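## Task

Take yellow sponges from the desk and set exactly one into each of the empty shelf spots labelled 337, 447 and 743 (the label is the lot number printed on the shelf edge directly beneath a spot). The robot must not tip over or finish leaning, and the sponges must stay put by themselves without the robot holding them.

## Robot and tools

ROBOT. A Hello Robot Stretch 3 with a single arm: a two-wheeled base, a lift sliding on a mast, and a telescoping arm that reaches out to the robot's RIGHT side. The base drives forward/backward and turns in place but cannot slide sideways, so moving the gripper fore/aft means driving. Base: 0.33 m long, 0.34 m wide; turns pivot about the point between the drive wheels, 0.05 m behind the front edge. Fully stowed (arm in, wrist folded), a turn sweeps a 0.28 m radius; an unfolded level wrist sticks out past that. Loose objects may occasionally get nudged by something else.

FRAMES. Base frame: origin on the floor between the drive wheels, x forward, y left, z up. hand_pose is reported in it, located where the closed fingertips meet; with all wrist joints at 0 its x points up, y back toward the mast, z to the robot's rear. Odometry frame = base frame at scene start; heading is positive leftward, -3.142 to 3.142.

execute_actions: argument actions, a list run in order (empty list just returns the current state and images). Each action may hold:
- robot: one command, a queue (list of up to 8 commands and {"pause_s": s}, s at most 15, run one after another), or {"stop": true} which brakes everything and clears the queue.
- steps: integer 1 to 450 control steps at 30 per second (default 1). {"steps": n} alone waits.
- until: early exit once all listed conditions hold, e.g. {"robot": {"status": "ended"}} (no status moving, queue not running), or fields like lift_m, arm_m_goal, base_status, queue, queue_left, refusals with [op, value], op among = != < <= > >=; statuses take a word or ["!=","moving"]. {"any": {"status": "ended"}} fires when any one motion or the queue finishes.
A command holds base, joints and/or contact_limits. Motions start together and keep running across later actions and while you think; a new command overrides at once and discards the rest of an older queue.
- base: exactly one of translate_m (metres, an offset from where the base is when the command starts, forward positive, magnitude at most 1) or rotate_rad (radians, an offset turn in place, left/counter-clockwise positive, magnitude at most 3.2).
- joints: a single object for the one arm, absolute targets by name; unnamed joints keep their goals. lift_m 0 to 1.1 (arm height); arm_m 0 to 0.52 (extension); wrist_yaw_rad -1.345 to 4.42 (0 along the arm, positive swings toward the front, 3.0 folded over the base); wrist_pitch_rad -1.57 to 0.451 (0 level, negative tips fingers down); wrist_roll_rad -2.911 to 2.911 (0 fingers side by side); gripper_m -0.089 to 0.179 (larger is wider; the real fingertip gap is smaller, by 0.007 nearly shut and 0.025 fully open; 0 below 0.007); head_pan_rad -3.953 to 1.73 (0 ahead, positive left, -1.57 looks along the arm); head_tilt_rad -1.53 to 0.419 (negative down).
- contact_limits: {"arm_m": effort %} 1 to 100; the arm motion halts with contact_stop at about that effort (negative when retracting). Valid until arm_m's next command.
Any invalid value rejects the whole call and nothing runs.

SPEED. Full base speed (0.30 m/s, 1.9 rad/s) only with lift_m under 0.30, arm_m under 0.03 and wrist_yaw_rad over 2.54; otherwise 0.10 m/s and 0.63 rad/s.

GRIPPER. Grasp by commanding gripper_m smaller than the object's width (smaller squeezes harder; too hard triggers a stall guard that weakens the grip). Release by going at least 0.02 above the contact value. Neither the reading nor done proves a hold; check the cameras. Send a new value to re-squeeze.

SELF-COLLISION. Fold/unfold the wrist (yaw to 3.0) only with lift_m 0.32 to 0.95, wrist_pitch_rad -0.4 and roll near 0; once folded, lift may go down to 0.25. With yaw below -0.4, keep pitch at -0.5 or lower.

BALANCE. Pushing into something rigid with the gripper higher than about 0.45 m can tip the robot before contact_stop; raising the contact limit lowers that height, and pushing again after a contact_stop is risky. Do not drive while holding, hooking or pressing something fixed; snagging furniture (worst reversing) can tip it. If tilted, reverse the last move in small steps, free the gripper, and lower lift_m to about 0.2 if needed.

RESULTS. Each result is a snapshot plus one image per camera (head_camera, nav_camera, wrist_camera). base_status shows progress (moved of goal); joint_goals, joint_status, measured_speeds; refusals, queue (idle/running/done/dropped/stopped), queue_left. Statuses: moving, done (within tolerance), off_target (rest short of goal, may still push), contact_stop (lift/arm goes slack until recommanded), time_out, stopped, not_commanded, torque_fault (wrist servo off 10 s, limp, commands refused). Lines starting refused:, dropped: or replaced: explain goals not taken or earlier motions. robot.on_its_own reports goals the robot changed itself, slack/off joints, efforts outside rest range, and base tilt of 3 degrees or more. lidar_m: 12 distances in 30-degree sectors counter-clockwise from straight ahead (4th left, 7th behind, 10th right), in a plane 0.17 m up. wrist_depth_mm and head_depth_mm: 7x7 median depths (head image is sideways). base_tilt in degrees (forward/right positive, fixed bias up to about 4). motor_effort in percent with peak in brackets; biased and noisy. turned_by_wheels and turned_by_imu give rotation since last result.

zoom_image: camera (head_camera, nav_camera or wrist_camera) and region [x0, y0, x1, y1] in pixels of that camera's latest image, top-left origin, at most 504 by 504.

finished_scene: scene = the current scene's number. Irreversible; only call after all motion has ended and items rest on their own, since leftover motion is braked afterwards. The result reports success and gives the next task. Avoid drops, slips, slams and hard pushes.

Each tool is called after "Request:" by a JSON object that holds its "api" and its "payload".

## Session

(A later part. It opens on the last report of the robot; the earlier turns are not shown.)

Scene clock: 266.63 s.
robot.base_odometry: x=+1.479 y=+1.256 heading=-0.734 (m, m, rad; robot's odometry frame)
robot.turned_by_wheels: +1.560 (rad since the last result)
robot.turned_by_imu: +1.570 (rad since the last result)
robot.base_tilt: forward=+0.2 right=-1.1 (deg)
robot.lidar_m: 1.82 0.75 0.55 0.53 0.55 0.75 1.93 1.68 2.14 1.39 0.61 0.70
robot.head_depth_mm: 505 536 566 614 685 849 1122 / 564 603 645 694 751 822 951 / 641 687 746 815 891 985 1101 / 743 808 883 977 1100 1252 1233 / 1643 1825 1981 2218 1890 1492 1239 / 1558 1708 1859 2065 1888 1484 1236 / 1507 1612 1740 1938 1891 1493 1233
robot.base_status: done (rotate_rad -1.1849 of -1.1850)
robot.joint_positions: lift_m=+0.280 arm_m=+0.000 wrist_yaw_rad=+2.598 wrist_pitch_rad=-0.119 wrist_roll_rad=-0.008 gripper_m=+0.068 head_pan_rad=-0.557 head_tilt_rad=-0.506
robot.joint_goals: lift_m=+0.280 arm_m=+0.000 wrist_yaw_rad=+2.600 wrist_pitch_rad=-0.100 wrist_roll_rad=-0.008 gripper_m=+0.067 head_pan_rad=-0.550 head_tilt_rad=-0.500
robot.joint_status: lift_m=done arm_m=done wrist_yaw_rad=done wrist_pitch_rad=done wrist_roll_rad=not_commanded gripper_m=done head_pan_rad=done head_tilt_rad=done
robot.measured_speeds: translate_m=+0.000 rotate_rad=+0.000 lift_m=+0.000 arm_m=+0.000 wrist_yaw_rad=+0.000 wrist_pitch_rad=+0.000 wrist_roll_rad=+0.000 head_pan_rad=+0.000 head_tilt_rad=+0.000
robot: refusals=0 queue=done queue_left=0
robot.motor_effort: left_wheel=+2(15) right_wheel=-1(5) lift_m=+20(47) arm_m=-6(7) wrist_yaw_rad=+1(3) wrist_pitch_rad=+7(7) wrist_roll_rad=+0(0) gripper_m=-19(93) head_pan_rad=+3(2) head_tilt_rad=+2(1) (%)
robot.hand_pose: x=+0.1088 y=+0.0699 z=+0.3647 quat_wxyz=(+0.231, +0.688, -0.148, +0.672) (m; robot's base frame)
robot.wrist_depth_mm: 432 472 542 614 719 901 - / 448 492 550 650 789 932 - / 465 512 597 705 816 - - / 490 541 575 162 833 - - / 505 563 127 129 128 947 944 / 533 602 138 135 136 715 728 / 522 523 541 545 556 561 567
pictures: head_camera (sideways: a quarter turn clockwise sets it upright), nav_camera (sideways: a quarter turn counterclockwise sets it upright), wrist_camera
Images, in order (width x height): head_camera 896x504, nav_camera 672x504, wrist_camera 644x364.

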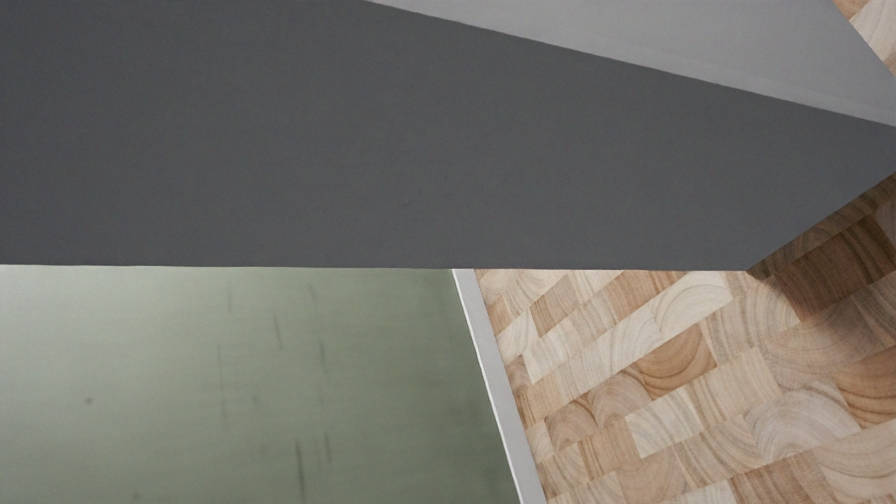

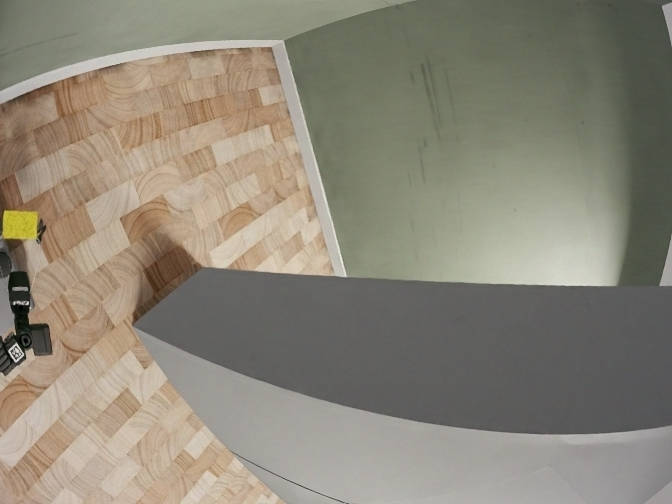

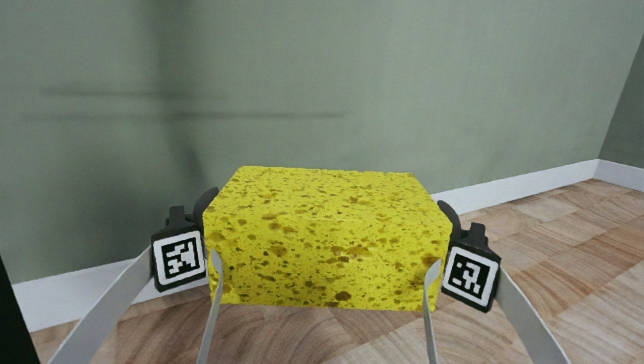

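Request:
{"api": "execute_actions", "payload": {"actions": [{"robot":[{"base":{"translate_m":1.0}},{"base":{"translate_m":0.44}},{"base":{"rotate_rad":-1.6}},{"base":{"translate_m":1.0}},{"base":{"translate_m":1.0}},{"base":{"rotate_rad":-0.024}},{"base":{"translate_m":1.0}},{"base":{"translate_m":0.78},"joints":{"lift_m":0.88,"wrist_yaw_rad":0}}],"steps":450,"until":{"robot":{"status":"ended"}}},{"steps":450,"until":{"robot":{"status":"ended"}}},{"steps":450,"until":{"robot":{"status":"ended"}}}]}}

Scene clock: 306.17 s.
robot.base_odometry: x=-0.095 y=-2.410 heading=-2.358 (m, m, rad; robot's odometry frame)
robot.turned_by_wheels: -1.624 (rad since the last result)
robot.turned_by_imu: -1.570 (rad since the last result)
robot.base_tilt: forward=+0.2 right=-0.9 (deg)
robot.lidar_m: 0.46 0.48 0.41 0.40 0.41 0.56 1.55 1.50 0.75 1.06 0.65 0.47
robot.head_depth_mm: 515 578 657 740 839 922 1157 / 480 532 600 684 802 962 1132 / 447 495 552 624 718 844 1024 / 419 460 509 571 649 751 890 / 395 432 475 528 592 677 789 / 373 405 443 490 545 615 710 / 354 383 417 456 504 565 643
robot.base_status: done (translate_m +0.7800 of +0.7800)
robot.joint_positions: lift_m=+0.880 arm_m=+0.000 wrist_yaw_rad=+0.003 wrist_pitch_rad=-0.119 wrist_roll_rad=-0.008 gripper_m=+0.068 head_pan_rad=-0.557 head_tilt_rad=-0.506
robot.joint_goals: lift_m=+0.880 arm_m=+0.000 wrist_yaw_rad=+0.000 wrist_pitch_rad=-0.100 wrist_roll_rad=-0.008 gripper_m=+0.067 head_pan_rad=-0.550 head_tilt_rad=-0.500
robot.joint_status: lift_m=done arm_m=done wrist_yaw_rad=done wrist_pitch_rad=done wrist_roll_rad=not_commanded gripper_m=done head_pan_rad=done head_tilt_rad=done
robot.measured_speeds: translate_m=+0.000 rotate_rad=+0.000 lift_m=+0.000 arm_m=+0.000 wrist_yaw_rad=+0.000 wrist_pitch_rad=+0.000 wrist_roll_rad=+0.000 head_pan_rad=+0.000 head_tilt_rad=+0.000
robot: refusals=0 queue=done queue_left=0
robot.motor_effort: left_wheel=+0(15) right_wheel=+0(7) lift_m=+41(46) arm_m=-7(6) wrist_yaw_rad=-2(3) wrist_pitch_rad=+7(6) wrist_roll_rad=+0(0) gripper_m=-19(18) head_pan_rad=+2(2) head_tilt_rad=+1(0) (%)
robot.hand_pose: x=-0.0208 y=-0.3969 z=+0.9638 quat_wxyz=(+0.709, +0.044, -0.703, -0.041) (m; robot's base frame)
robot.wrist_depth_mm: 477 679 762 731 735 732 508 / 452 613 787 776 798 711 491 / 449 591 373 371 368 361 365 / 491 713 843 162 860 740 484 / 502 682 127 128 128 683 466 / 507 685 138 136 136 613 465 / 502 604 620 634 636 643 471
pictures: head_camera (sideways: a quarter turn clockwise sets it upright), nav_camera (sideways: a quarter turn counterclockwise sets it upright), wrist_camera
Images, in order (width x height): head_camera 896x504, nav_camera 672x504, wrist_camera 644x364.

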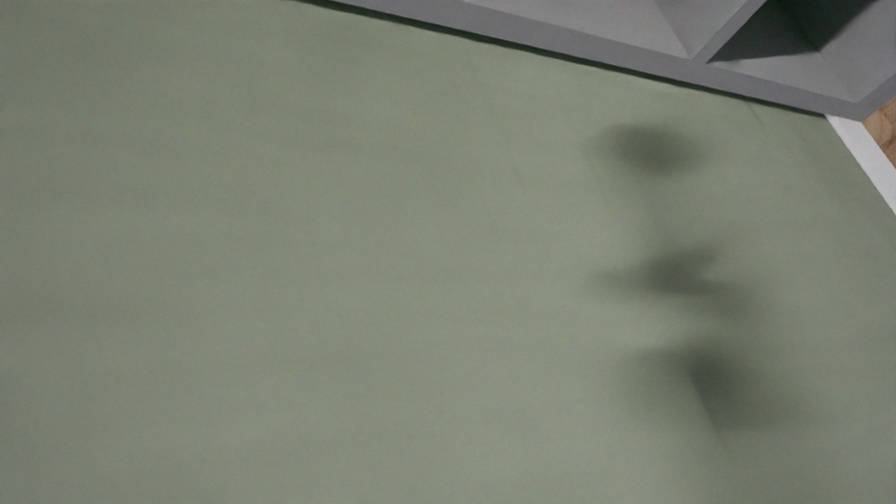

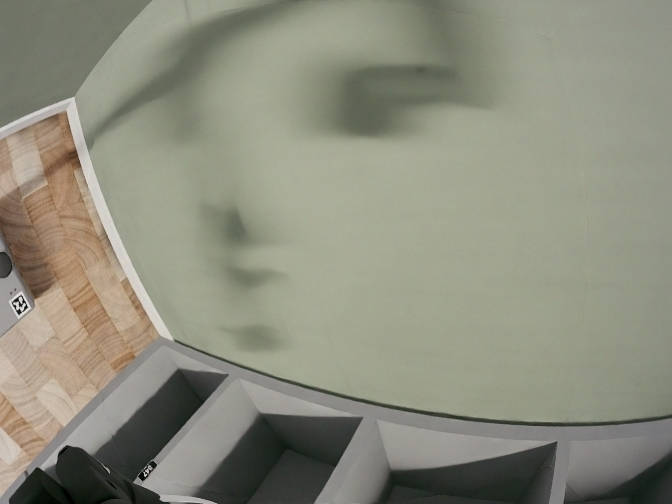

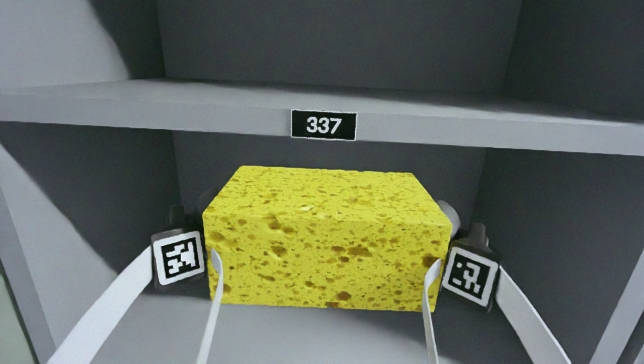

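Request:
{"api": "execute_actions", "payload": {"actions": [{"robot":[{"joints":{"lift_m":0.97}},{"joints":{"arm_m":0.335}},{"joints":{"lift_m":0.938}},{"joints":{"gripper_m":0.16}},{"joints":{"arm_m":0.1}}],"steps":450,"until":{"robot":{"status":"ended"}}}]}}

Scene clock: 325.10 s.
robot.base_odometry: x=-0.095 y=-2.410 heading=-2.358 (m, m, rad; robot's odometry frame)
robot.turned_by_wheels: +0.000 (rad since the last result)
robot.turned_by_imu: +0.000 (rad since the last result)
robot.base_tilt: forward=+0.1 right=-0.9 (deg)
robot.lidar_m: 0.46 0.47 0.41 0.40 0.41 0.56 1.55 1.50 0.75 1.06 0.65 0.48
robot.head_depth_mm: 515 576 658 744 839 926 1147 / 479 532 600 687 803 969 1132 / 447 494 551 623 715 844 1028 / 419 459 509 573 648 751 894 / 395 431 474 527 594 677 790 / 373 406 444 490 545 618 706 / 354 382 417 456 504 566 643
robot.base_status: done (translate_m +0.7800 of +0.7800)
robot.joint_positions: lift_m=+0.938 arm_m=+0.100 wrist_yaw_rad=+0.001 wrist_pitch_rad=-0.119 wrist_roll_rad=-0.008 gripper_m=+0.160 head_pan_rad=-0.557 head_tilt_rad=-0.506
robot.joint_goals: lift_m=+0.938 arm_m=+0.100 wrist_yaw_rad=+0.000 wrist_pitch_rad=-0.100 wrist_roll_rad=-0.008 gripper_m=+0.160 head_pan_rad=-0.550 head_tilt_rad=-0.500
robot.joint_status: lift_m=done arm_m=done wrist_yaw_rad=done wrist_pitch_rad=done wrist_roll_rad=not_commanded gripper_m=done head_pan_rad=done head_tilt_rad=done
robot.measured_speeds: translate_m=+0.000 rotate_rad=+0.000 lift_m=+0.000 arm_m=+0.000 wrist_yaw_rad=+0.000 wrist_pitch_rad=+0.000 wrist_roll_rad=+0.000 head_pan_rad=+0.000 head_tilt_rad=+0.000
robot: refusals=0 queue=done queue_left=0
robot.motor_effort: left_wheel=+0(0) right_wheel=+0(0) lift_m=+20(47) arm_m=-7(5) wrist_yaw_rad=-1(2) wrist_pitch_rad=+6(6) wrist_roll_rad=+0(0) gripper_m=+1(83) head_pan_rad=+2(3) head_tilt_rad=+1(1) (%)
robot.hand_pose: x=-0.0211 y=-0.4969 z=+1.0227 quat_wxyz=(+0.709, +0.043, -0.703, -0.042) (m; robot's base frame)
robot.wrist_depth_mm: 477 657 658 650 655 638 494 / 486 694 709 693 700 672 502 / 443 487 520 361 599 631 490 / 304 301 297 307 322 336 350 / 495 692 852 833 842 291 293 / 467 785 859 859 847 814 450 / 559 649 680 703 712 675 438
pictures: head_camera (sideways: a quarter turn clockwise sets it upright), nav_camera (sideways: a quarter turn counterclockwise sets it upright), wrist_camera
Images, in order (width x height): head_camera 896x504, nav_camera 672x504, wrist_camera 644x364.

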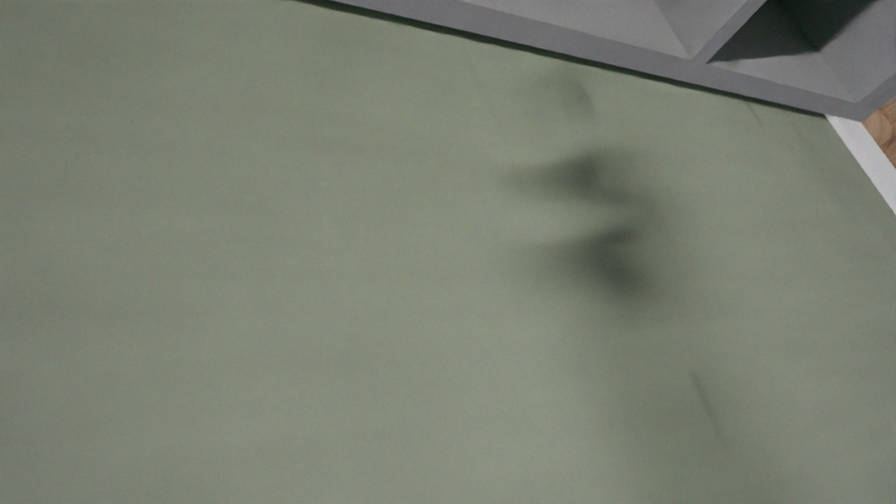

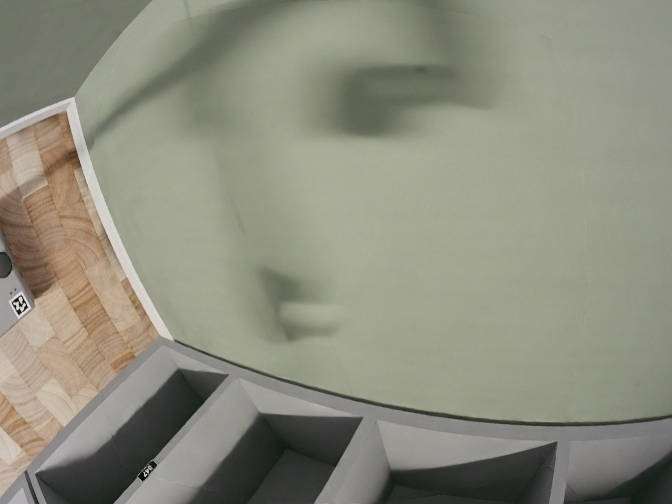

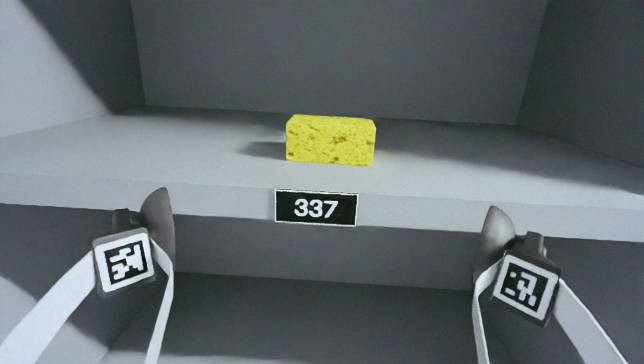

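Request:
{"api": "finished_scene", "payload": {"scene": 2}}

The scene is finished: the task was done.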